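# Three robots push a crate into a taped floor outline

## Task

Using any number of the three robots, shove the crate until it rests flat on the floor within the taped lines and aligned with the outline. Tipping the crate over means failure, as does any robot falling or being left leaning. At the end all robots must have released the crate and backed away; a crate kept in place only by a robot does not count.

## Robot and tools

Setup: three identical Hello Robot Stretch 3 robots, r1, r2 and r3. Each has a two-wheel differential base (0.33 m long, 0.34 m wide, small passive omni wheel at the rear), a mast carrying a lift, and a telescoping arm that sticks out to the robot's RIGHT side. The base cannot slide sideways, so moving the gripper forward means driving the base. On-the-spot turns pivot at a point 0.05 m behind the front edge, midway between the drive wheels. With the arm fully in and the wrist folded, the turning footprint is a circle of radius 0.28 m; an unfolded, level wrist reaches past it. Loose objects may occasionally get nudged by an outside disturbance.

Frames: the base frame has its origin on the floor between the drive wheels, x forward, y left, z up. hand_pose is expressed in it, located where the closed fingertips meet; with all wrist joints at zero its x axis is up, y points back along the arm toward the mast, z toward the rear. The odometry frame is the base frame as it was when the scene began. Every robot reports in its own frames, so relative positions between robots can only be judged from images, lidar_m, wrist_depth_mm and head_depth_mm.

execute_actions: argument actions is a list holding exactly one action (or empty, which just returns state and pictures). The action is an object keyed by robot name. Per robot you may give base, joints, and optionally contact_limits. base holds exactly one command, both relative to where the base last reported itself: translate_m, a straight drive offset in metres, forward positive, range -1 to 1; or rotate_rad, a turn offset in radians, counter-clockwise (left) positive, range -3.2 to 3.2. joints holds absolute targets by name: lift_m 0 to 1.1 (arm height on mast, m); arm_m 0 to 0.52 (extension, m); wrist_yaw_rad -1.345 to 4.42 (0 along arm, positive toward robot front, 3.0 folded over base); wrist_pitch_rad -1.57 to 0.451 (0 level, negative tips down); wrist_roll_rad -2.911 to 2.911; gripper_m -0.089 to 0.179 (larger is wider; actual fingertip gap is smaller than the value); head_pan_rad -3.953 to 1.73 (0 forward, positive left, -1.57 along arm); head_tilt_rad -1.53 to 0.419 (negative down). contact_limits takes only arm_m, a motor_effort percentage 1 to 100 at which the arm motion halts with contact_stop; smaller is gentler. All motions in one action start at once; none runs beyond 15 s. Anything omitted may still be driving toward an earlier target. An unknown key or out-of-range number rejects the whole call. cameras lists which images to return (e.g. r2_wrist_camera, or all); omitted or null means all, [] means none. Example: {"r1": {"base": {"translate_m": 0.3}}, "r3": {"joints": {"head_pan_rad": -0.8}}}.

wait: seconds from 0 to 10; commands nothing and returns the same state and images. zoom_image: camera name plus region [x0, y0, x1, y1] in pixels from the top-left of that camera's latest full image, at most 504 by 504. finished_scene: pass scene (integer 1 or 2) to close the current scene permanently; its reply tells whether the goal was met and gives the next task.

Result lines: base_status and joint_status tell how each commanded motion ended: done (for the base, wheels turned the full amount even if slipping), off_target (resting away from target, maybe still pushing), contact_stop, time_out, torque_fault. After the last three the old target is dropped. A stopped arm or lift goes slack until commanded again. on_its_own covers uncommanded parts; its "held at" is the held target, not the actual position. motor_effort is percent of max, positive toward larger joint values, bracketed number is the peak; readings carry bias and noise. Positive wheel effort pushes forward. lidar_m: 12 distances in metres, 30-degree sectors, first straight ahead then counter-clockwise (4th left, 7th behind, 10th right), plane 0.17 m above floor, "-" for nothing; own body can hide sectors 5, 6, 9, 10 when the lift is low. wrist_depth_mm and head_depth_mm: 7x7 grids of median depth in mm. base_odometry counts wheel turns; turned_by_wheels and turned_by_imu give turning since the last result; base_tilt in degrees (forward/right positive), with a fixed bias up to about 4 degrees. If a stop is reported, later motion calls in that same reply are skipped.

Speed: with lift_m under 0.30, arm_m under 0.03 and wrist_yaw_rad over 2.54 the base moves up to 0.30 m/s and 1.9 rad/s; otherwise 0.10 m/s and 0.63 rad/s. Identical drive commands can differ by up to 2.5 cm per metre between robots.

Cautions: robots pressing on each other fails the run; once bases touch, any further drive presses hard, and no state line reports robot-robot contact. Don't tip the crate; push low and gently. Pushing with the arm while the gripper is above roughly 0.45 m can topple the robot, more so with a high contact limit or a repeated push. Driving while the gripper shoves something immovable, or snagging while reversing, can tip it; reverse the last move in small steps, pull the gripper free, and lower lift_m to about 0.2 if still leaning. Wrist, head and base have no contact stop; a wrist strained for seconds switches off for 10 s. Fold or unfold the wrist only with lift_m 0.32 to 0.95, wrist_pitch_rad -0.4, roll near 0; keep pitch at -0.5 or lower when yaw is below -0.4. The robots keep holding the last command while you think. Finish with the crate released and every robot clear of it.

Each tool is called as name(argument=value, ...), one argument or row to a line, values as JSON.

## Session

execute_actions(
  actions=[],
)

Scene clock: 0.00 s.
r1.base_odometry: x=+0.000 y=+0.000 heading=+0.000 (m, m, rad; r1's odometry frame)
r1.turned_by_wheels: +0.000 (rad since the last result)
r1.turned_by_imu: +0.000 (rad since the last result)
r1.base_tilt: forward=+1.9 right=-1.0 (deg)
r1.lidar_m: 2.95 0.76 0.76 2.47 2.45 2.21 0.93 0.94 1.16 2.34 2.30 2.49
r1.head_depth_mm: 1925 2917 3129 3201 3182 3013 2107 / 1908 2951 3505 3566 3550 3099 2121 / 1900 2883 3416 3408 3395 3158 2116 / 1900 2912 3254 3194 3282 3131 2113 / 1885 2856 3047 3099 3081 2992 2131 / 1860 2843 2923 2935 2911 2889 2118 / 1868 2730 2744 2782 2746 2842 2139
r1.base_status: not commanded
r1.joint_positions: lift_m=+0.412 arm_m=+0.003 wrist_yaw_rad=+2.801 wrist_pitch_rad=-0.469 wrist_roll_rad=-0.005 gripper_m=+0.037 head_pan_rad=-0.020 head_tilt_rad=-0.016
r1.joint_status: not commanded
r1.motor_effort: left_wheel=+0 right_wheel=+0 lift_m=+30 arm_m=+0 wrist_yaw_rad=-1 wrist_pitch_rad=+5 wrist_roll_rad=+0 gripper_m=+0 head_pan_rad=+0 head_tilt_rad=+1 (%)
r1.hand_pose: x=+0.0516 y=+0.0573 z=+0.4136 quat_wxyz=(+0.279, +0.704, +0.046, +0.652) (m; r1's base frame)
r1.wrist_depth_mm: - - - - - - - / - - - - - 758 - / - - - - 886 816 - / 960 988 925 897 893 856 823 / 791 - 764 731 740 700 680 / 672 - 676 616 617 602 595 / 575 563 556 550 527 521 519
r2.base_odometry: x=+0.000 y=+0.000 heading=+0.000 (m, m, rad; r2's odometry frame)
r2.turned_by_wheels: +0.000 (rad since the last result)
r2.turned_by_imu: +0.000 (rad since the last result)
r2.base_tilt: forward=+0.2 right=+0.9 (deg)
r2.lidar_m: 0.92 0.95 1.29 3.35 4.28 1.79 1.41 1.12 2.12 3.92 1.34 0.96
r2.head_depth_mm: 884 877 880 873 871 869 868 / 881 880 879 874 871 873 868 / 882 877 875 875 873 872 870 / 879 876 873 870 870 868 867 / 879 878 875 876 870 870 863 / 882 879 872 872 870 870 864 / 875 876 871 872 865 863 864
r2.base_status: not commanded
r2.joint_positions: lift_m=+0.328 arm_m=-0.001 wrist_yaw_rad=+2.928 wrist_pitch_rad=-0.574 wrist_roll_rad=-0.009 gripper_m=+0.037 head_pan_rad=-0.004 head_tilt_rad=-0.017
r2.joint_status: not commanded
r2.motor_effort: left_wheel=+1 right_wheel=+0 lift_m=+32 arm_m=-1 wrist_yaw_rad=+1 wrist_pitch_rad=+4 wrist_roll_rad=+1 gripper_m=+0 head_pan_rad=+0 head_tilt_rad=+2 (%)
r2.hand_pose: x=+0.0216 y=+0.0536 z=+0.3074 quat_wxyz=(+0.271, +0.692, +0.128, +0.656) (m; r2's base frame)
r2.wrist_depth_mm: - - - - - - 803 / 833 - 864 860 888 900 803 / 693 - 701 717 713 730 737 / 582 590 590 604 604 609 612 / 508 512 - 537 538 527 530 / 458 - - 453 447 461 467 / - - - - 407 412 413
r3.base_odometry: x=+0.000 y=+0.000 heading=+0.000 (m, m, rad; r3's odometry frame)
r3.turned_by_wheels: +0.000 (rad since the last result)
r3.turned_by_imu: +0.000 (rad since the last result)
r3.base_tilt: forward=+0.4 right=-0.6 (deg)
r3.lidar_m: 2.37 2.37 2.90 1.56 1.65 1.78 2.37 2.38 2.87 2.86 2.87 2.65
r3.head_depth_mm: 1919 2526 2488 2475 2445 2449 2369 / 1900 2477 2444 2461 2412 2399 2371 / 1870 2429 2406 2413 2373 2365 2357 / 1860 2415 2374 2359 2330 2312 2307 / 1830 2356 2333 2305 2299 2289 2245 / 1820 2333 2310 2294 2270 2254 2254 / 1817 2299 2253 2268 2256 2227 2214
r3.base_status: not commanded
r3.joint_positions: lift_m=+0.354 arm_m=-0.001 wrist_yaw_rad=+3.018 wrist_pitch_rad=-0.521 wrist_roll_rad=+0.014 gripper_m=+0.037 head_pan_rad=-0.006 head_tilt_rad=+0.013
r3.joint_status: not commanded
r3.motor_effort: left_wheel=+0 right_wheel=+0 lift_m=+25 arm_m=+0 wrist_yaw_rad=+1 wrist_pitch_rad=+6 wrist_roll_rad=+0 gripper_m=+1 head_pan_rad=+0 head_tilt_rad=+3 (%)
r3.hand_pose: x=+0.0047 y=+0.0642 z=+0.3447 quat_wxyz=(+0.225, +0.697, +0.138, +0.666) (m; r3's base frame)
r3.wrist_depth_mm: - - - - - - - / - - - - - - - / 895 887 886 903 887 929 913 / 721 725 738 723 727 738 738 / 617 621 - 622 639 620 619 / 530 535 - 552 551 539 546 / 475 - - - 471 476 476
pictures: r1_head_camera (sideways: a quarter turn clockwise sets it upright), r1_nav_camera (sideways: a quarter turn counterclockwise sets it upright), r1_wrist_camera, r2_head_camera (sideways: a quarter turn clockwise sets it upright), r2_nav_camera (sideways: a quarter turn counterclockwise sets it upright), r2_wrist_camera, r3_head_camera (sideways: a quarter turn clockwise sets it upright), r3_nav_camera (sideways: a quarter turn counterclockwise sets it upright), r3_wrist_camera
Images, in order (width x height): r1_head_camera 896x504, r1_nav_camera 672x504, r1_wrist_camera 644x364, r2_head_camera 896x504, r2_nav_camera 672x504, r2_wrist_camera 644x364, r3_head_camera 896x504, r3_nav_camera 672x504, r3_wrist_camera 644x364.

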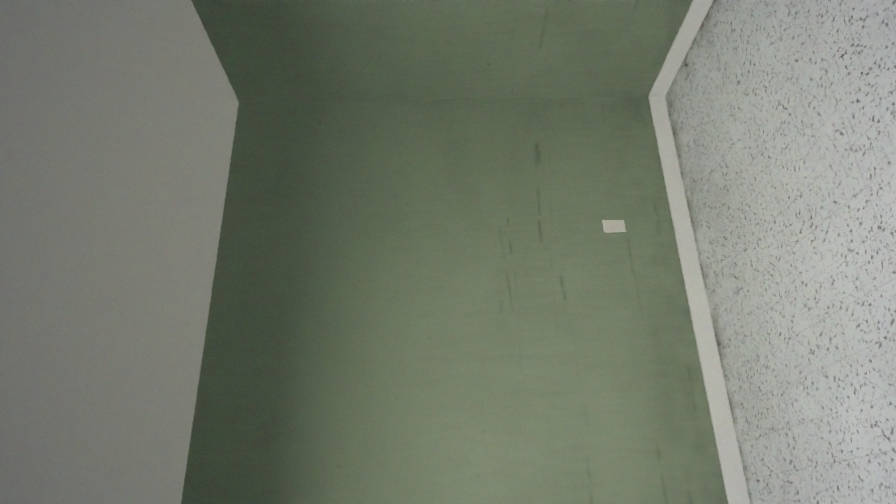

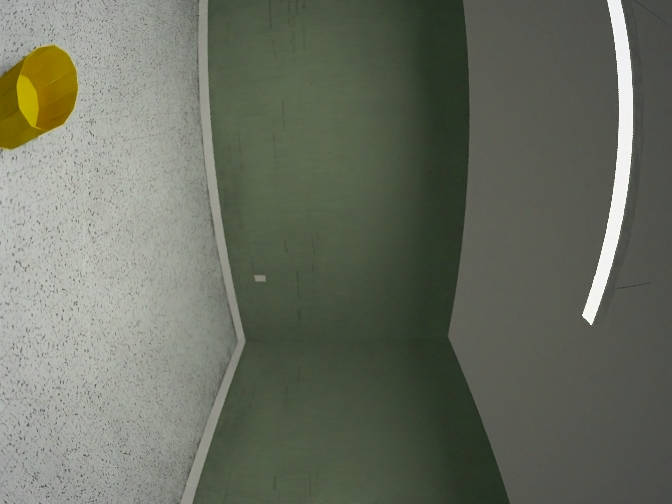

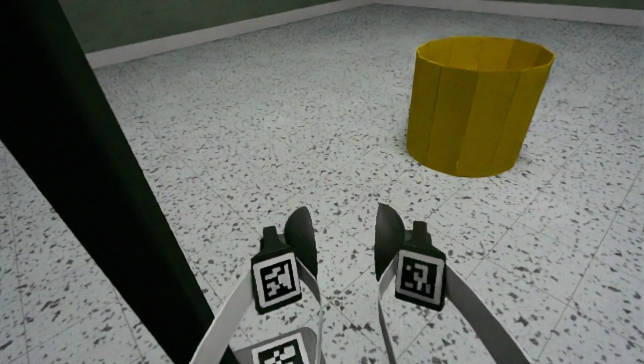

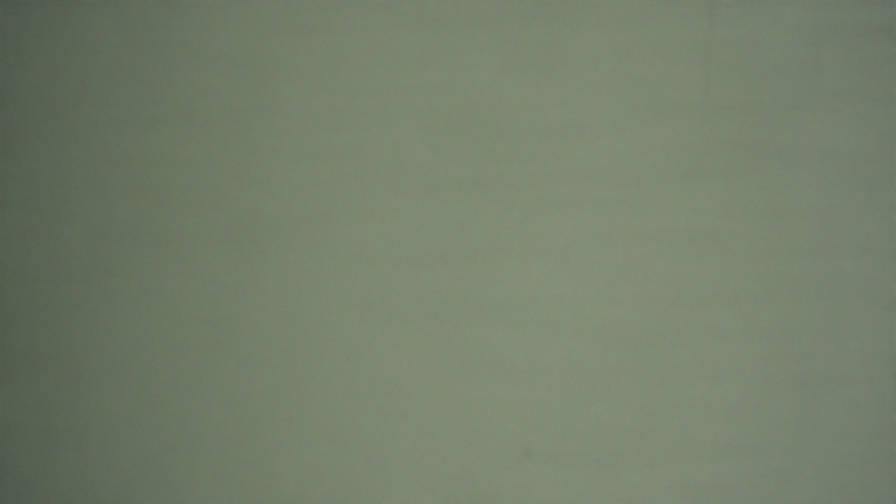

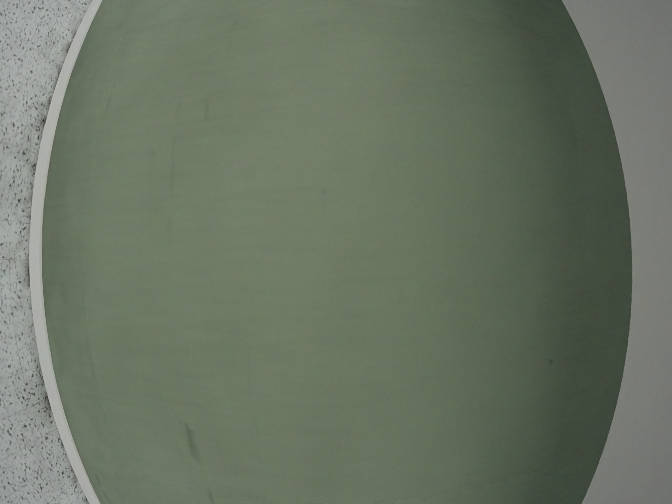

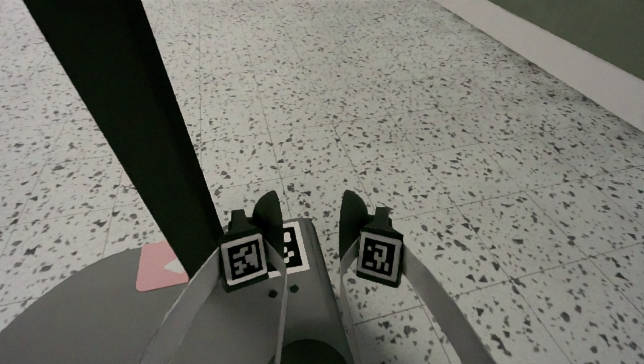

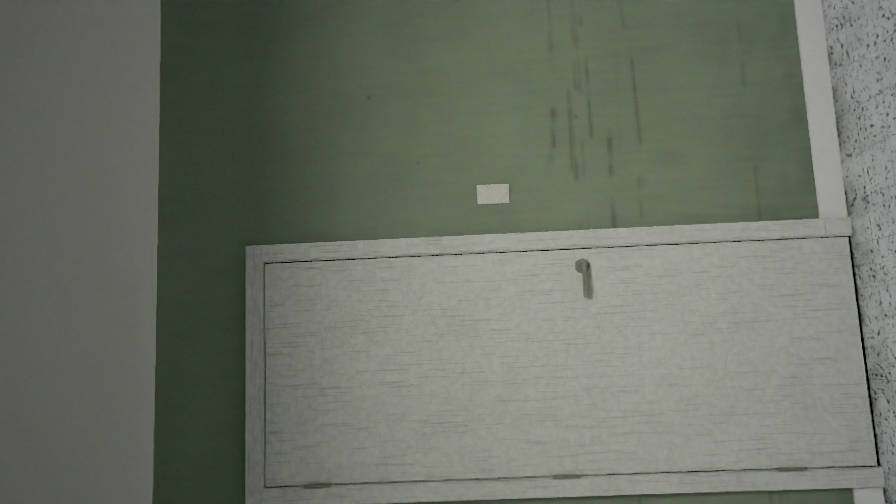

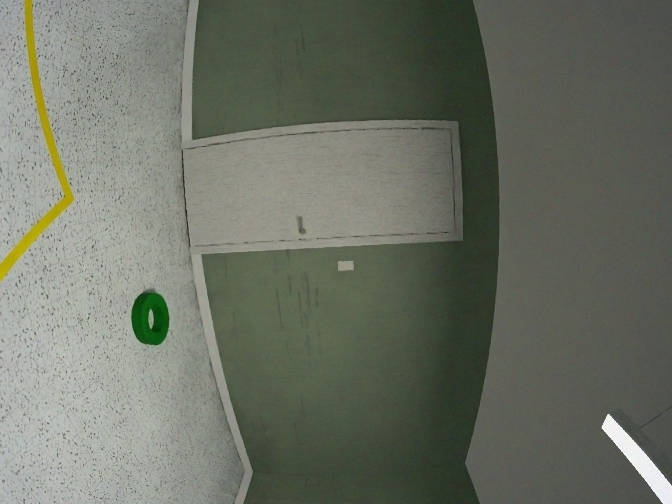

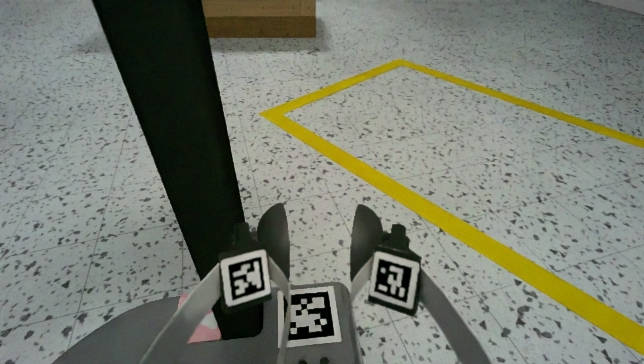

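execute_actions(
  actions=[
    {"r1":{"joints":{"head_pan_rad":-3.1,"head_tilt_rad":-0.7,"wrist_yaw_rad":3.0,"wrist_pitch_rad":-0.4}},"r2":{"joints":{"head_pan_rad":-3.6,"head_tilt_rad":-0.6,"wrist_yaw_rad":3.0,"wrist_pitch_rad":-0.4}},"r3":{"joints":{"head_pan_rad":1.2,"head_tilt_rad":-0.8,"wrist_yaw_rad":3.0,"wrist_pitch_rad":-0.4}}},
  ],
  cameras=["r1_nav_camera","r2_nav_camera","r3_nav_camera","r1_head_camera","r2_head_camera","r3_head_camera"],
)

Scene clock: 7.20 s.
r1.base_odometry: x=+0.000 y=+0.000 heading=+0.000 (m, m, rad; r1's odometry frame)
r1.turned_by_wheels: +0.000 (rad since the last result)
r1.turned_by_imu: +0.000 (rad since the last result)
r1.base_tilt: forward=+1.8 right=-0.9 (deg)
r1.lidar_m: 2.96 0.76 0.76 2.46 2.45 2.21 0.94 0.94 1.16 2.33 2.30 2.49
r1.head_depth_mm: 3342 3341 2397 2058 1636 1368 1177 / 3927 3888 2723 2037 1625 1368 1170 / - - 2752 2045 1634 1361 1199 / - - 2748 1533 1453 1362 1173 / - - 2722 1426 1385 1362 1168 / - - 2720 1428 1365 1362 1167 / - 3546 2708 1419 1336 1365 1167
r1.base_status: not commanded
r1.joint_positions: lift_m=+0.412 arm_m=+0.003 wrist_yaw_rad=+2.997 wrist_pitch_rad=-0.421 wrist_roll_rad=-0.005 gripper_m=+0.037 head_pan_rad=-3.093 head_tilt_rad=-0.691
r1.joint_status: all done
r1.motor_effort: left_wheel=+0(0) right_wheel=+0(0) lift_m=+30(30) arm_m=+0(0) wrist_yaw_rad=+2(1) wrist_pitch_rad=+8(9) wrist_roll_rad=+0(0) gripper_m=+0(0) head_pan_rad=-2(29) head_tilt_rad=-4(25) (%)
r1.hand_pose: x=+0.0110 y=+0.0738 z=+0.4241 quat_wxyz=(+0.197, +0.698, +0.098, +0.681) (m; r1's base frame)
r1.wrist_depth_mm: - - - - - - - / - - - - - 911 877 / - - - - - 796 665 / - - 969 975 950 825 750 / 863 822 - 763 786 751 727 / 694 677 - 645 622 623 609 / 596 579 586 572 553 531 529
r2.base_odometry: x=+0.000 y=+0.000 heading=+0.000 (m, m, rad; r2's odometry frame)
r2.turned_by_wheels: +0.000 (rad since the last result)
r2.turned_by_imu: -0.001 (rad since the last result)
r2.base_tilt: forward=+0.2 right=+0.9 (deg)
r2.lidar_m: 0.92 0.95 1.28 3.33 4.28 1.79 1.41 1.12 2.12 3.90 1.34 0.97
r2.head_depth_mm: - - 2929 2079 1842 1512 1272 / - - 2978 2090 1858 1505 1267 / 3799 - 3305 2367 1861 1513 1278 / 3607 - 3319 2384 1849 1519 1281 / 3484 3722 3317 2426 1864 1515 1282 / 3293 3575 3368 2366 1874 1516 1287 / 3219 3482 3408 2435 1843 1527 1279
r2.base_status: not commanded
r2.joint_positions: lift_m=+0.328 arm_m=-0.001 wrist_yaw_rad=+2.998 wrist_pitch_rad=-0.421 wrist_roll_rad=-0.009 gripper_m=+0.037 head_pan_rad=-3.593 head_tilt_rad=-0.593
r2.joint_status: all done
r2.motor_effort: left_wheel=+1(0) right_wheel=+0(0) lift_m=+32(31) arm_m=-1(1) wrist_yaw_rad=+2(1) wrist_pitch_rad=+6(7) wrist_roll_rad=+1(1) gripper_m=+0(1) head_pan_rad=-3(49) head_tilt_rad=-3(28) (%)
r2.hand_pose: x=+0.0109 y=+0.0778 z=+0.3400 quat_wxyz=(+0.197, +0.697, +0.099, +0.682) (m; r2's base frame)
r2.wrist_depth_mm: - - - - - - 826 / - - - - - - 857 / 911 857 915 912 945 965 848 / 709 708 717 732 748 739 748 / 595 591 - 605 622 612 620 / 506 511 - 534 501 514 521 / 449 - - - 447 455 456
r3.base_odometry: x=+0.000 y=+0.000 heading=+0.000 (m, m, rad; r3's odometry frame)
r3.turned_by_wheels: +0.000 (rad since the last result)
r3.turned_by_imu: -0.001 (rad since the last result)
r3.base_tilt: forward=+0.4 right=-0.5 (deg)
r3.lidar_m: 2.37 2.38 2.91 1.56 1.65 1.79 2.36 2.38 2.88 2.86 2.87 2.66
r3.head_depth_mm: 2804 2877 2206 1785 1501 1299 1141 / 3160 2951 2229 1798 1515 1310 1148 / 3645 3006 2273 1828 1526 1315 1151 / 3931 3034 2284 1853 1545 1325 1159 / - 3086 2322 1868 1553 1331 1175 / - 3173 1841 1868 1570 1347 1179 / - 3201 1744 1840 1585 1361 1212
r3.base_status: not commanded
r3.joint_positions: lift_m=+0.354 arm_m=-0.001 wrist_yaw_rad=+3.003 wrist_pitch_rad=-0.423 wrist_roll_rad=+0.014 gripper_m=+0.037 head_pan_rad=+1.193 head_tilt_rad=-0.789
r3.joint_status: all done
r3.motor_effort: left_wheel=+1(1) right_wheel=+0(0) lift_m=+25(25) arm_m=+0(0) wrist_yaw_rad=-2(5) wrist_pitch_rad=+11(10) wrist_roll_rad=+0(0) gripper_m=+1(0) head_pan_rad=+4(57) head_tilt_rad=-4(36) (%)
r3.hand_pose: x=+0.0097 y=+0.0772 z=+0.3661 quat_wxyz=(+0.197, +0.704, +0.099, +0.675) (m; r3's base frame)
r3.wrist_depth_mm: - - - - - - - / - - - - - - - / - - - - - - - / 836 848 843 855 849 851 854 / 684 682 - 693 710 697 714 / 581 586 - 587 603 591 593 / 503 510 - 526 510 513 511
pictures: r1_head_camera (sideways: a quarter turn clockwise sets it upright), r1_nav_camera (sideways: a quarter turn counterclockwise sets it upright), r2_head_camera (sideways: a quarter turn clockwise sets it upright), r2_nav_camera (sideways: a quarter turn counterclockwise sets it upright), r3_head_camera (sideways: a quarter turn clockwise sets it upright), r3_nav_camera (sideways: a quarter turn counterclockwise sets it upright)
Images, in order (width x height): r1_head_camera 896x504, r1_nav_camera 672x504, r2_head_camera 896x504, r2_nav_camera 672x504, r3_head_camera 896x504, r3_nav_camera 672x504.

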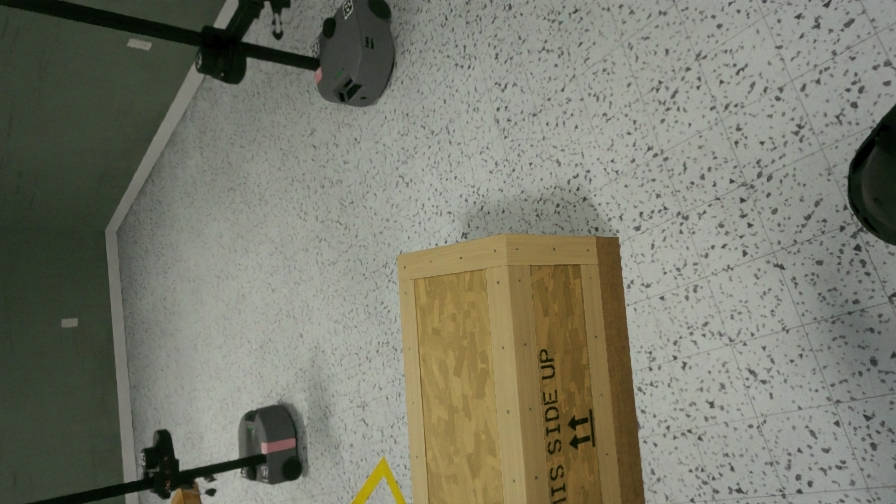

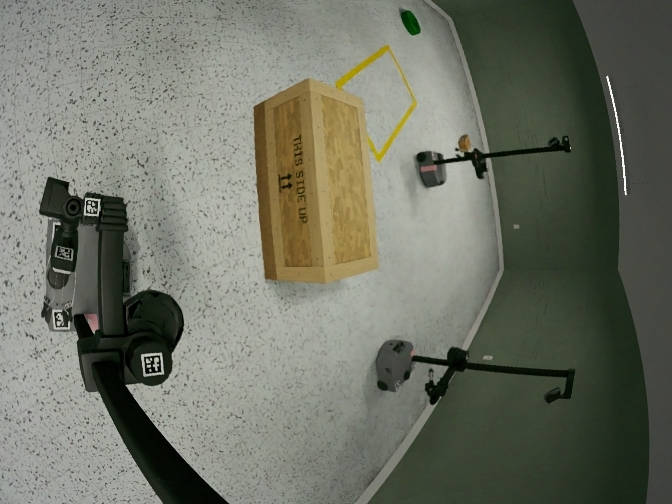

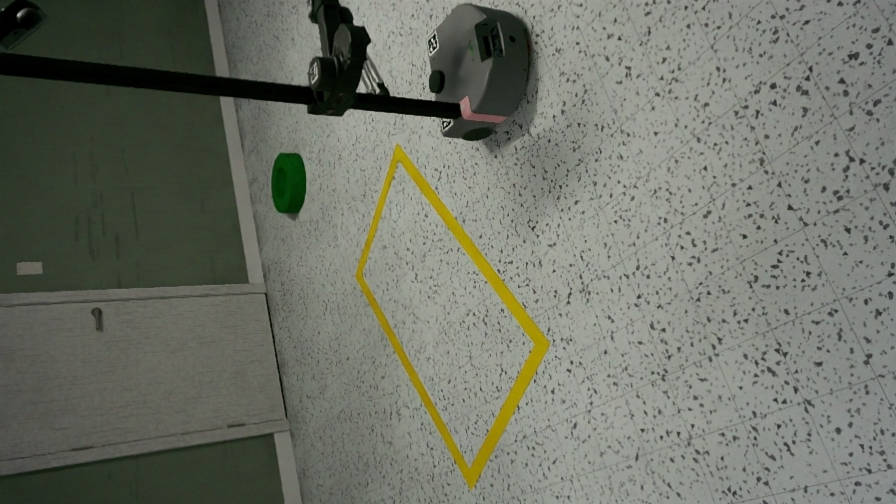

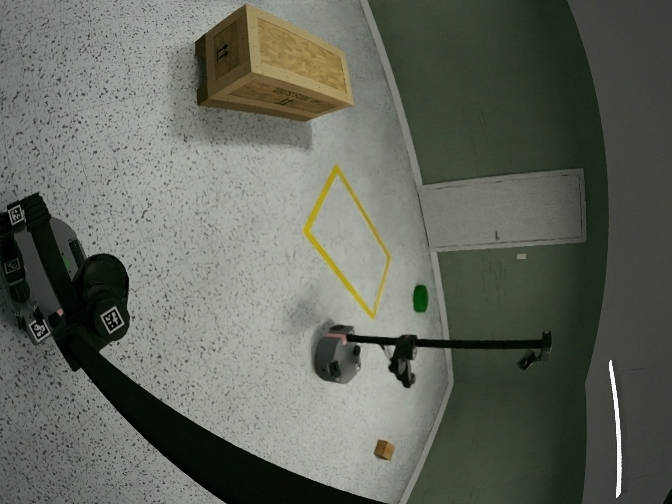

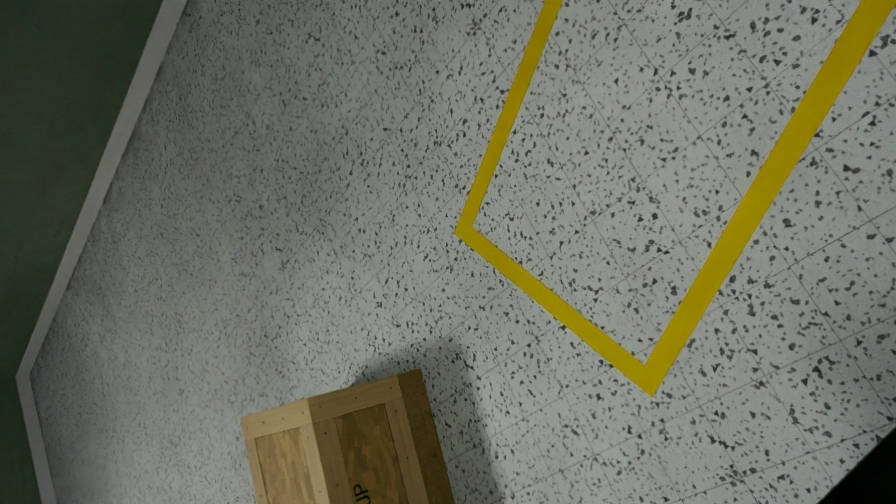

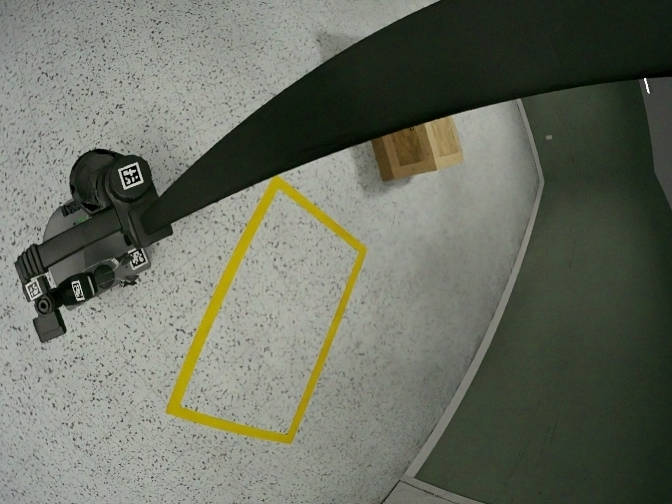

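execute_actions(
  actions=[
    {"r1":{"base":{"rotate_rad":-2.1},"joints":{"head_pan_rad":-0.6,"head_tilt_rad":-0.8,"lift_m":0.27}},"r2":{"base":{"rotate_rad":-2.05},"joints":{"head_pan_rad":-0.4,"head_tilt_rad":-0.8,"lift_m":0.27}},"r3":{"joints":{"head_pan_rad":1.5,"head_tilt_rad":-0.65,"lift_m":0.27}}},
  ],
  cameras=["r1_nav_camera","r1_head_camera","r2_head_camera","r3_head_camera"],
)

Scene clock: 60.93 s.
r1.base_odometry: x=+0.000 y=+0.000 heading=-2.100 (m, m, rad; r1's odometry frame)
r1.turned_by_wheels: -2.100 (rad since the last result)
r1.turned_by_imu: -2.100 (rad since the last result)
r1.base_tilt: forward=+1.8 right=-0.9 (deg)
r1.lidar_m: 2.89 2.33 2.30 2.51 2.95 0.76 0.77 2.46 2.44 2.20 0.93 0.94
r1.head_depth_mm: - 3074 2281 1677 1525 1299 1136 / - 3043 2291 1316 1434 1302 1140 / - 2826 2288 1337 1467 1302 1123 / - 3089 2288 1361 1496 1296 1135 / - 3019 1589 1393 1510 1291 1135 / - 3046 2256 1467 1512 1293 1127 / - 3037 2292 1804 1497 1288 1131
r1.base_status: done
r1.joint_positions: lift_m=+0.270 arm_m=+0.003 wrist_yaw_rad=+2.998 wrist_pitch_rad=-0.419 wrist_roll_rad=-0.005 gripper_m=+0.037 head_pan_rad=-0.607 head_tilt_rad=-0.790
r1.joint_status: all done
r1.motor_effort: left_wheel=+5(16) right_wheel=-2(7) lift_m=+21(25) arm_m=+0(0) wrist_yaw_rad=+2(1) wrist_pitch_rad=+8(8) wrist_roll_rad=+0(0) gripper_m=+0(0) head_pan_rad=+3(33) head_tilt_rad=-4(12) (%)
r1.hand_pose: x=+0.0109 y=+0.0740 z=+0.2827 quat_wxyz=(+0.197, +0.698, +0.098, +0.681) (m; r1's base frame)
r1.wrist_depth_mm: - - - - - - - / - - - - - - - / - - 989 950 924 871 832 / 802 777 741 715 704 673 672 / 624 605 - 582 591 546 549 / 505 516 - - 465 463 453 / 446 - - - 409 400 392
r2.base_odometry: x=+0.000 y=+0.000 heading=-2.050 (m, m, rad; r2's odometry frame)
r2.turned_by_wheels: -2.050 (rad since the last result)
r2.turned_by_imu: -2.026 (rad since the last result)
r2.base_tilt: forward=+0.2 right=+0.9 (deg)
r2.lidar_m: 2.21 3.11 1.26 0.95 0.93 0.97 1.37 4.15 1.94 1.80 1.26 1.12
r2.head_depth_mm: 3528 2931 1578 1519 1535 1320 1163 / 3684 2949 1581 1494 1541 1319 1164 / - 2955 2274 1703 1546 1331 1159 / - 2981 2288 1855 1533 1322 1161 / - 2864 2234 1851 1549 1330 1175 / - 2390 2241 1853 1539 1333 1178 / - 3005 2283 1863 1550 1334 1169
r2.base_status: done
r2.joint_positions: lift_m=+0.270 arm_m=-0.001 wrist_yaw_rad=+2.998 wrist_pitch_rad=-0.419 wrist_roll_rad=-0.009 gripper_m=+0.037 head_pan_rad=-0.407 head_tilt_rad=-0.791
r2.joint_status: all done
r2.motor_effort: left_wheel=+4(14) right_wheel=-2(8) lift_m=+26(26) arm_m=-1(2) wrist_yaw_rad=+2(2) wrist_pitch_rad=+6(6) wrist_roll_rad=+1(1) gripper_m=+1(1) head_pan_rad=+4(50) head_tilt_rad=-4(16) (%)
r2.hand_pose: x=+0.0108 y=+0.0780 z=+0.2826 quat_wxyz=(+0.196, +0.697, +0.098, +0.683) (m; r2's base frame)
r2.wrist_depth_mm: 665 - 888 - - - - / 712 - 971 - - - - / 717 773 808 808 831 829 842 / 624 627 648 651 652 653 655 / 523 524 - 542 541 536 540 / 453 - - - 437 460 459 / - - - - 394 394 400
r3.base_odometry: x=+0.000 y=+0.000 heading=+0.000 (m, m, rad; r3's odometry frame)
r3.turned_by_wheels: +0.000 (rad since the last result)
r3.turned_by_imu: -0.001 (rad since the last result)
r3.base_tilt: forward=+0.4 right=-0.6 (deg)
r3.lidar_m: 2.37 2.38 2.91 1.56 1.65 1.91 2.37 2.37 2.87 2.86 2.87 2.66
r3.head_depth_mm: - - 2807 2096 1678 1397 1202 / - - 2844 2108 1688 1413 1213 / - - 2886 2144 1704 1418 1222 / - - 2048 1907 1733 1443 1226 / - - 2965 1900 1750 1442 1229 / - - 2923 1889 1764 1463 1268 / - - 3062 1888 1792 1543 -
r3.base_status: not commanded
r3.joint_positions: lift_m=+0.270 arm_m=-0.001 wrist_yaw_rad=+3.003 wrist_pitch_rad=-0.421 wrist_roll_rad=+0.014 gripper_m=+0.037 head_pan_rad=+1.493 head_tilt_rad=-0.655
r3.joint_status: all done
r3.motor_effort: left_wheel=+0(0) right_wheel=+0(0) lift_m=+21(20) arm_m=+0(0) wrist_yaw_rad=-2(3) wrist_pitch_rad=+10(11) wrist_roll_rad=+0(0) gripper_m=-1(0) head_pan_rad=+2(30) head_tilt_rad=+2(17) (%)
r3.hand_pose: x=+0.0098 y=+0.0774 z=+0.2821 quat_wxyz=(+0.197, +0.704, +0.098, +0.675) (m; r3's base frame)
r3.wrist_depth_mm: - - - - - - - / - - - - - - - / 890 896 902 912 913 922 918 / 698 705 703 704 709 716 715 / 574 576 - 577 602 578 587 / 483 503 - 506 504 490 494 / - - - - 425 426 423
pictures: r1_head_camera (sideways: a quarter turn clockwise sets it upright), r1_nav_camera (sideways: a quarter turn counterclockwise sets it upright), r2_head_camera (sideways: a quarter turn clockwise sets it upright), r3_head_camera (sideways: a quarter turn clockwise sets it upright)
Images, in order (width x height): r1_head_camera 896x504, r1_nav_camera 672x504, r2_head_camera 896x504, r3_head_camera 896x504.

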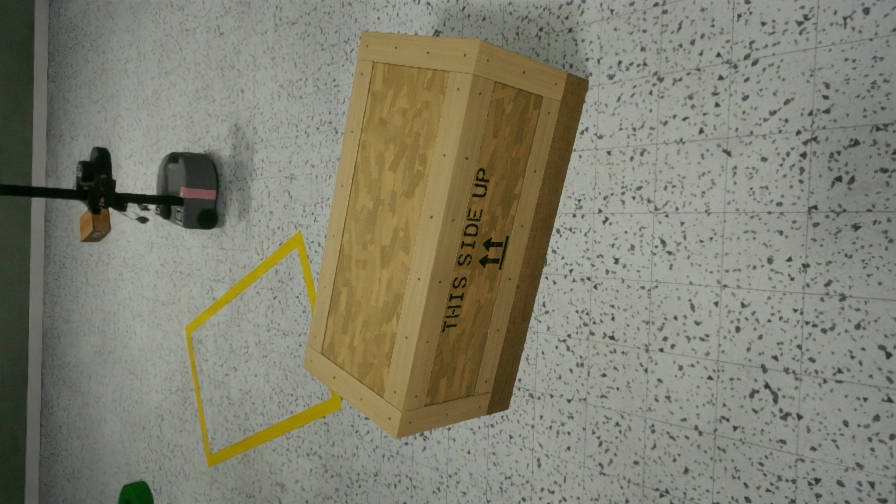

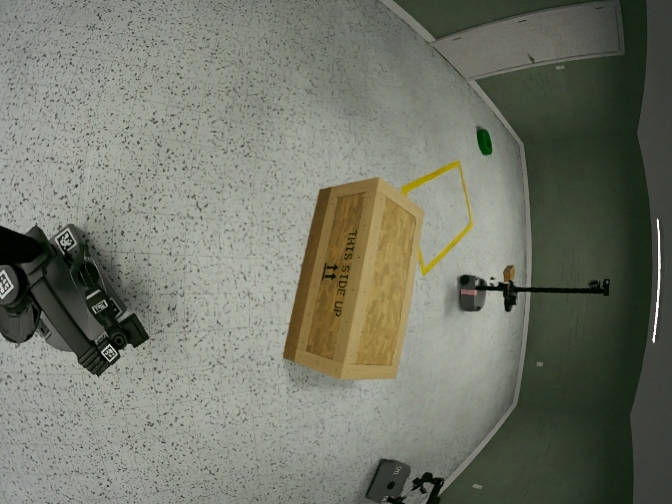

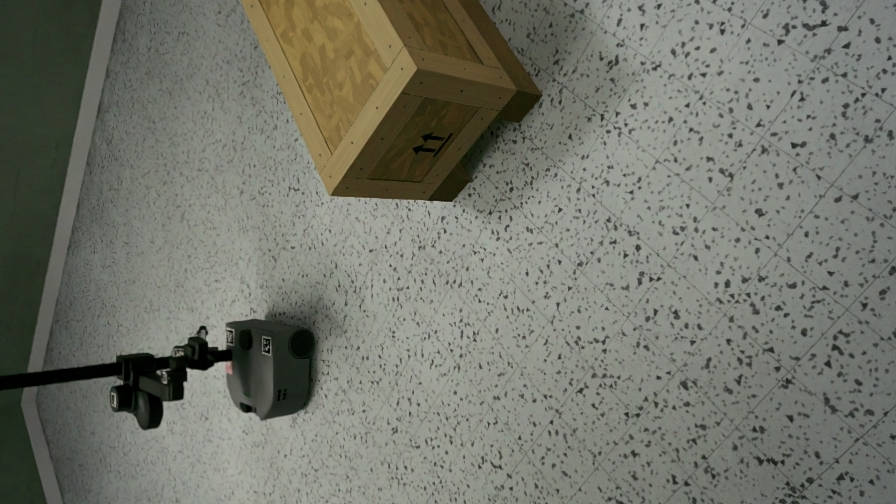

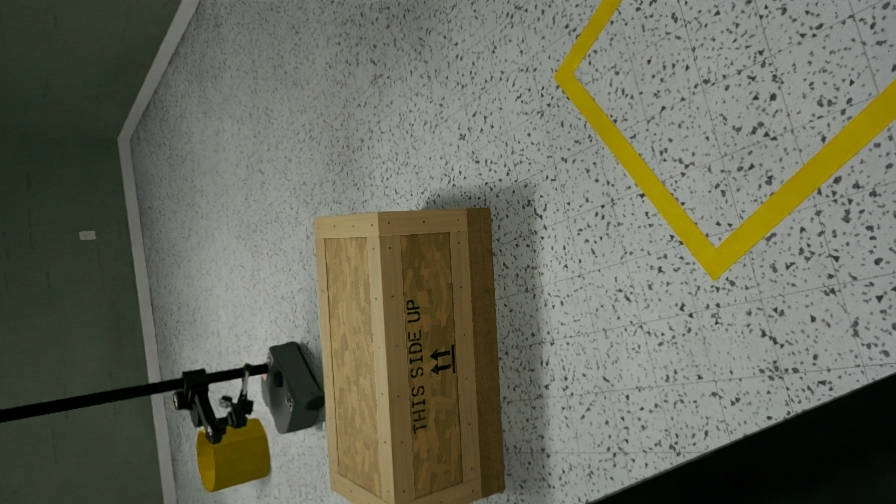

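execute_actions(
  actions=[
    {"r1":{"base":{"translate_m":1.0}},"r2":{"base":{"rotate_rad":-0.21}}},
  ],
  cameras=[],
)

execute_actions(
  actions=[
    {"r1":{"base":{"rotate_rad":-0.97},"joints":{"head_pan_rad":-0.3,"head_tilt_rad":-1.2}},"r2":{"base":{"translate_m":0.7}}},
  ],
  cameras=["r1_nav_camera","r1_head_camera","r2_head_camera","r3_head_camera"],
)

Scene clock: 88.43 s.
r1.base_odometry: x=-0.505 y=-0.863 heading=-2.100 (m, m, rad; r1's odometry frame)
r1.turned_by_wheels: +0.000 (rad since the last result)
r1.turned_by_imu: -0.002 (rad since the last result)
r1.base_tilt: forward=+1.8 right=-1.0 (deg)
r1.lidar_m: 2.13 1.71 1.70 1.85 2.82 3.65 1.73 3.06 0.54 0.35 0.33 4.42
r1.head_depth_mm: - 2972 2207 1827 1513 905 822 / - 3067 2277 1835 1522 947 889 / - 3113 2296 1820 1521 1295 1131 / - 3059 2258 1832 1512 1292 1129 / - 3042 2264 1815 1508 1293 1134 / - 3062 2270 1817 1502 1292 1127 / - 2879 2285 1799 1516 1283 1128
r1.base_status: done
r1.joint_positions: lift_m=+0.270 arm_m=+0.003 wrist_yaw_rad=+2.998 wrist_pitch_rad=-0.419 wrist_roll_rad=-0.005 gripper_m=+0.037 head_pan_rad=-0.607 head_tilt_rad=-0.791
r1.joint_status: not commanded
r1.motor_effort: left_wheel=+3(16) right_wheel=-2(6) lift_m=+21(20) arm_m=+0(0) wrist_yaw_rad=+2(2) wrist_pitch_rad=+8(8) wrist_roll_rad=+0(0) gripper_m=+0(0) head_pan_rad=+3(3) head_tilt_rad=-4(4) (%)
r1.hand_pose: x=+0.0108 y=+0.0740 z=+0.2827 quat_wxyz=(+0.196, +0.698, +0.098, +0.681) (m; r1's base frame)
r1.wrist_depth_mm: - - - - - - - / - - - - - - - / - - 971 961 910 896 857 / 814 768 749 708 718 681 666 / 624 609 - 577 580 557 539 / 526 510 - - 466 471 459 / 449 - - - 410 405 394
r2.base_odometry: x=+0.000 y=+0.000 heading=-2.260 (m, m, rad; r2's odometry frame)
r2.turned_by_wheels: -0.210 (rad since the last result)
r2.turned_by_imu: -0.209 (rad since the last result)
r2.base_tilt: forward=+0.2 right=+0.9 (deg)
r2.lidar_m: 2.63 2.63 1.60 1.02 0.92 0.93 1.14 2.22 4.16 1.79 3.81 1.12
r2.head_depth_mm: 3307 2926 1838 1834 1538 1313 1163 / 3446 2975 1642 1730 1542 1320 1165 / 3538 2377 1581 1534 1545 1332 1166 / 3759 2854 1594 1621 1545 1335 1165 / 3897 3016 2268 1808 1554 1335 1170 / - 2998 2286 1851 1553 1335 1173 / - 3032 2302 1854 1549 1343 1175
r2.base_status: done
r2.joint_positions: lift_m=+0.270 arm_m=-0.001 wrist_yaw_rad=+2.998 wrist_pitch_rad=-0.419 wrist_roll_rad=-0.009 gripper_m=+0.037 head_pan_rad=-0.407 head_tilt_rad=-0.791
r2.joint_status: not commanded
r2.motor_effort: left_wheel=+2(11) right_wheel=-2(8) lift_m=+25(26) arm_m=-1(1) wrist_yaw_rad=+1(1) wrist_pitch_rad=+6(6) wrist_roll_rad=+1(1) gripper_m=+1(0) head_pan_rad=+3(4) head_tilt_rad=-4(4) (%)
r2.hand_pose: x=+0.0108 y=+0.0780 z=+0.2826 quat_wxyz=(+0.196, +0.697, +0.098, +0.683) (m; r2's base frame)
r2.wrist_depth_mm: 673 - - - - - - / 713 - - - - - - / 723 770 812 824 818 826 844 / 629 644 639 649 637 658 658 / 529 520 - 542 540 534 542 / 452 - - - 444 455 463 / - - - - 394 396 397
r3.base_odometry: x=+0.000 y=+0.000 heading=+0.000 (m, m, rad; r3's odometry frame)
r3.turned_by_wheels: +0.000 (rad since the last result)
r3.turned_by_imu: -0.001 (rad since the last result)
r3.base_tilt: forward=+0.4 right=-0.6 (deg)
r3.lidar_m: 2.37 2.38 2.91 1.56 1.65 1.91 2.37 2.38 2.87 2.85 2.88 2.66
r3.head_depth_mm: - - 2797 2120 1672 1393 1208 / - - 2839 2110 1696 1410 1211 / - - 2519 2158 1708 1426 1218 / - - 2034 1897 1708 1434 1227 / - - 2979 1903 1744 1438 1232 / - - 3023 1878 1761 1462 1269 / - - 3077 1903 1784 1543 -
r3.base_status: not commanded
r3.joint_positions: lift_m=+0.270 arm_m=-0.001 wrist_yaw_rad=+3.003 wrist_pitch_rad=-0.421 wrist_roll_rad=+0.014 gripper_m=+0.037 head_pan_rad=+1.493 head_tilt_rad=-0.655
r3.joint_status: not commanded
r3.motor_effort: left_wheel=+1(0) right_wheel=+0(0) lift_m=+21(21) arm_m=+0(0) wrist_yaw_rad=-2(2) wrist_pitch_rad=+10(10) wrist_roll_rad=+0(0) gripper_m=+0(1) head_pan_rad=+3(5) head_tilt_rad=+3(3) (%)
r3.hand_pose: x=+0.0098 y=+0.0774 z=+0.2821 quat_wxyz=(+0.197, +0.704, +0.098, +0.675) (m; r3's base frame)
r3.wrist_depth_mm: - - - - - - - / - - - - - - - / 897 898 912 909 917 924 921 / 704 704 706 703 715 719 732 / 573 573 - 579 608 578 577 / 486 503 - 515 510 495 495 / - - - - 424 425 424
pictures: none
No camera images: the call's "cameras" was empty. Leave "cameras" out to get every camera's image.

Scene clock: 92.47 s.
r1.base_odometry: x=-0.505 y=-0.863 heading=-3.070 (m, m, rad; r1's odometry frame)
r1.turned_by_wheels: -0.970 (rad since the last result)
r1.turned_by_imu: -0.970 (rad since the last result)
r1.base_tilt: forward=+1.9 right=-1.0 (deg)
r1.lidar_m: 0.33 3.65 2.01 1.70 1.70 1.92 3.19 1.74 1.73 3.04 0.49 0.34
r1.head_depth_mm: 1847 1149 1054 1308 1281 1184 1106 / 1837 1657 1049 1108 1278 1182 1093 / 1838 1654 1051 992 1274 - - / 1830 1661 1043 971 1260 1202 - / 1844 1638 1049 1324 1268 1184 - / 1826 1635 1498 1364 1271 1175 1116 / 1820 1641 1488 1362 1259 1175 1097
r1.base_status: done
r1.joint_positions: lift_m=+0.270 arm_m=+0.003 wrist_yaw_rad=+2.998 wrist_pitch_rad=-0.419 wrist_roll_rad=-0.005 gripper_m=+0.037 head_pan_rad=-0.307 head_tilt_rad=-1.186
r1.joint_status: all done
r1.motor_effort: left_wheel=+3(14) right_wheel=-2(8) lift_m=+21(21) arm_m=+0(0) wrist_yaw_rad=+2(1) wrist_pitch_rad=+8(8) wrist_roll_rad=+0(0) gripper_m=+0(0) head_pan_rad=+3(17) head_tilt_rad=-6(22) (%)
r1.hand_pose: x=+0.0108 y=+0.0740 z=+0.2827 quat_wxyz=(+0.196, +0.698, +0.098, +0.681) (m; r1's base frame)
r1.wrist_depth_mm: - - - - - - - / - - - - - - - / - - - 982 914 879 837 / 813 761 738 729 702 686 653 / 619 604 - 575 585 543 542 / 510 509 - - 472 465 453 / 447 - - - 407 402 390
r2.base_odometry: x=-0.445 y=-0.540 heading=-2.260 (m, m, rad; r2's odometry frame)
r2.turned_by_wheels: +0.000 (rad since the last result)
r2.turned_by_imu: +0.005 (rad since the last result)
r2.base_tilt: forward=+0.2 right=+0.9 (deg)
r2.lidar_m: 2.02 1.96 2.36 1.50 1.36 1.38 1.69 3.31 1.92 3.71 0.61 0.66
r2.head_depth_mm: 2881 2564 2063 1279 1076 1057 1139 / 3071 2708 1881 1829 1099 1199 1164 / 3188 2986 2273 1827 1468 1295 1170 / 3366 2992 2264 1835 1555 1328 1161 / 3520 3007 2284 1840 1540 1325 1167 / 3650 3004 2295 1844 1554 1344 1171 / 3865 3017 2319 1870 1559 1336 1174
r2.base_status: done
r2.joint_positions: lift_m=+0.270 arm_m=-0.001 wrist_yaw_rad=+2.999 wrist_pitch_rad=-0.419 wrist_roll_rad=-0.009 gripper_m=+0.037 head_pan_rad=-0.407 head_tilt_rad=-0.791
r2.joint_status: not commanded
r2.motor_effort: left_wheel=+1(13) right_wheel=-1(6) lift_m=+26(26) arm_m=-1(1) wrist_yaw_rad=+2(1) wrist_pitch_rad=+6(6) wrist_roll_rad=+1(1) gripper_m=+0(0) head_pan_rad=+3(4) head_tilt_rad=-3(4) (%)
r2.hand_pose: x=+0.0107 y=+0.0780 z=+0.2826 quat_wxyz=(+0.196, +0.697, +0.099, +0.683) (m; r2's base frame)
r2.wrist_depth_mm: - - - - - - - / - - - - - - - / 806 792 809 822 813 821 837 / 636 629 647 638 655 654 649 / 515 521 - 548 538 534 533 / 455 - - - 443 447 455 / - - - - 394 395 398
r3.base_odometry: x=+0.000 y=+0.000 heading=+0.000 (m, m, rad; r3's odometry frame)
r3.turned_by_wheels: +0.000 (rad since the last result)
r3.turned_by_imu: -0.001 (rad since the last result)
r3.base_tilt: forward=+0.5 right=-0.6 (deg)
r3.lidar_m: 2.37 2.38 2.90 1.56 1.65 2.63 2.36 2.37 2.88 2.85 2.87 2.65
r3.head_depth_mm: - - 2794 2092 1687 1398 1204 / - - 2831 2119 1682 1407 1209 / - - 2506 2147 1696 1422 1222 / - - 2042 1884 1728 1427 1220 / - - 2990 1884 1740 1446 1241 / - - 3051 1899 1759 1458 1263 / - - 3082 1886 1779 1536 -
r3.base_status: not commanded
r3.joint_positions: lift_m=+0.270 arm_m=-0.001 wrist_yaw_rad=+3.003 wrist_pitch_rad=-0.421 wrist_roll_rad=+0.014 gripper_m=+0.037 head_pan_rad=+1.493 head_tilt_rad=-0.655
r3.joint_status: not commanded
r3.motor_effort: left_wheel=+0(0) right_wheel=+0(0) lift_m=+21(21) arm_m=+0(0) wrist_yaw_rad=-2(2) wrist_pitch_rad=+10(10) wrist_roll_rad=+0(0) gripper_m=-1(0) head_pan_rad=+4(4) head_tilt_rad=+3(3) (%)
r3.hand_pose: x=+0.0098 y=+0.0774 z=+0.2821 quat_wxyz=(+0.197, +0.704, +0.098, +0.675) (m; r3's base frame)
r3.wrist_depth_mm: - - - - - - - / - - - - - - - / 915 902 898 927 914 945 932 / 693 707 701 711 715 715 715 / 564 570 - 579 604 581 578 / 482 499 - 509 503 492 489 / - - - - 424 423 424
pictures: r1_head_camera (sideways: a quarter turn clockwise sets it upright), r1_nav_camera (sideways: a quarter turn counterclockwise sets it upright), r2_head_camera (sideways: a quarter turn clockwise sets it upright), r3_head_camera (sideways: a quarter turn clockwise sets it upright)
Images, in order (width x height): r1_head_camera 896x504, r1_nav_camera 672x504, r2_head_camera 896x504, r3_head_camera 896x504.

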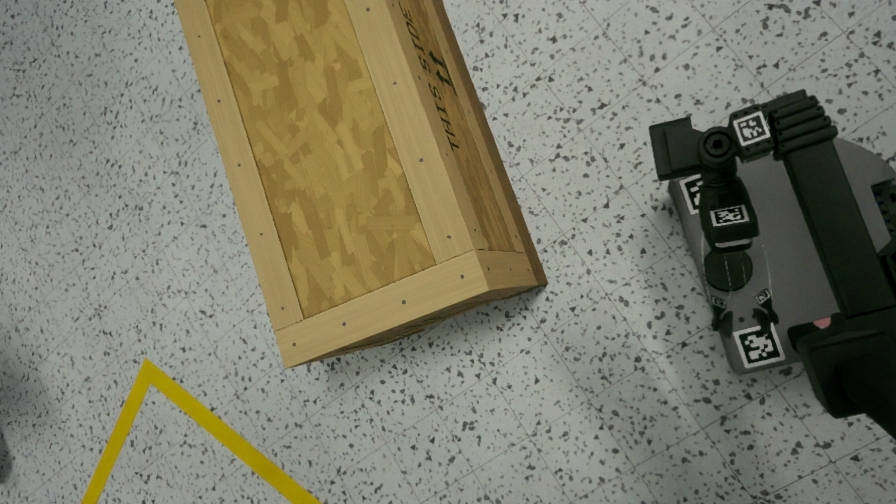

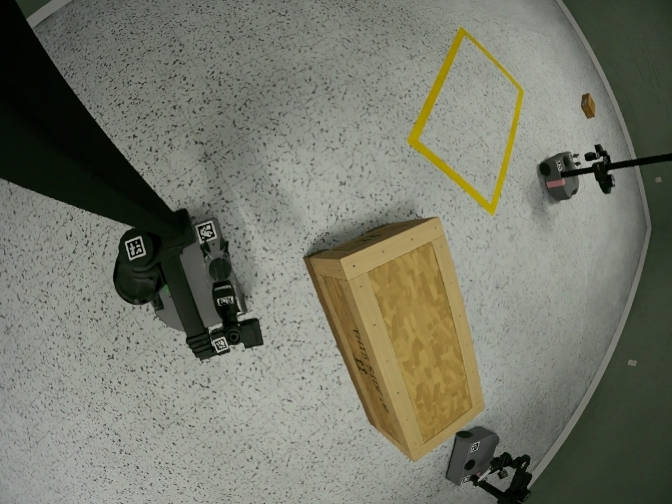

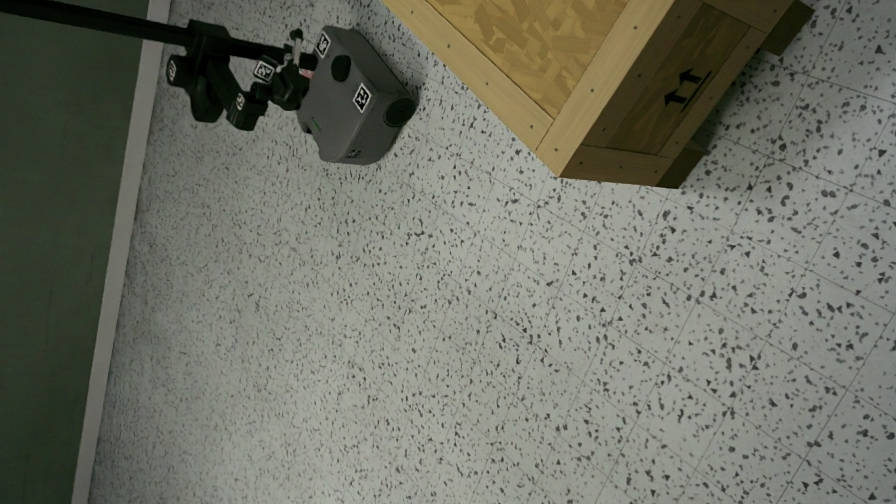

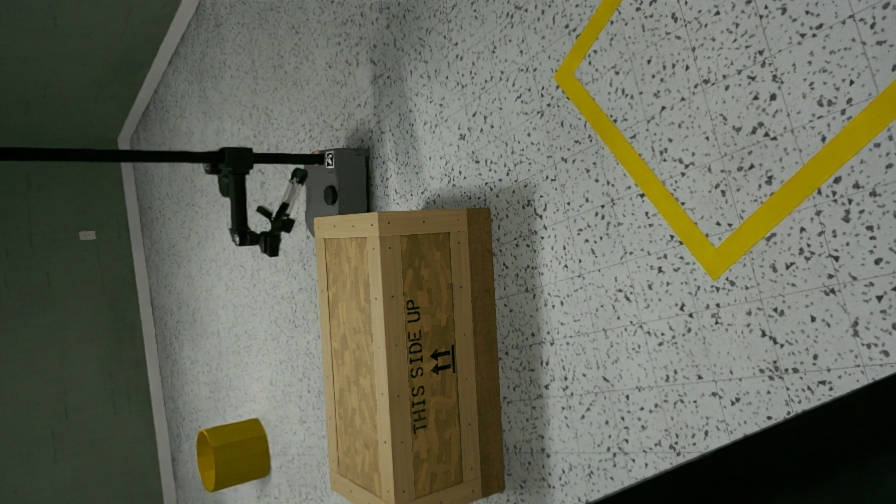

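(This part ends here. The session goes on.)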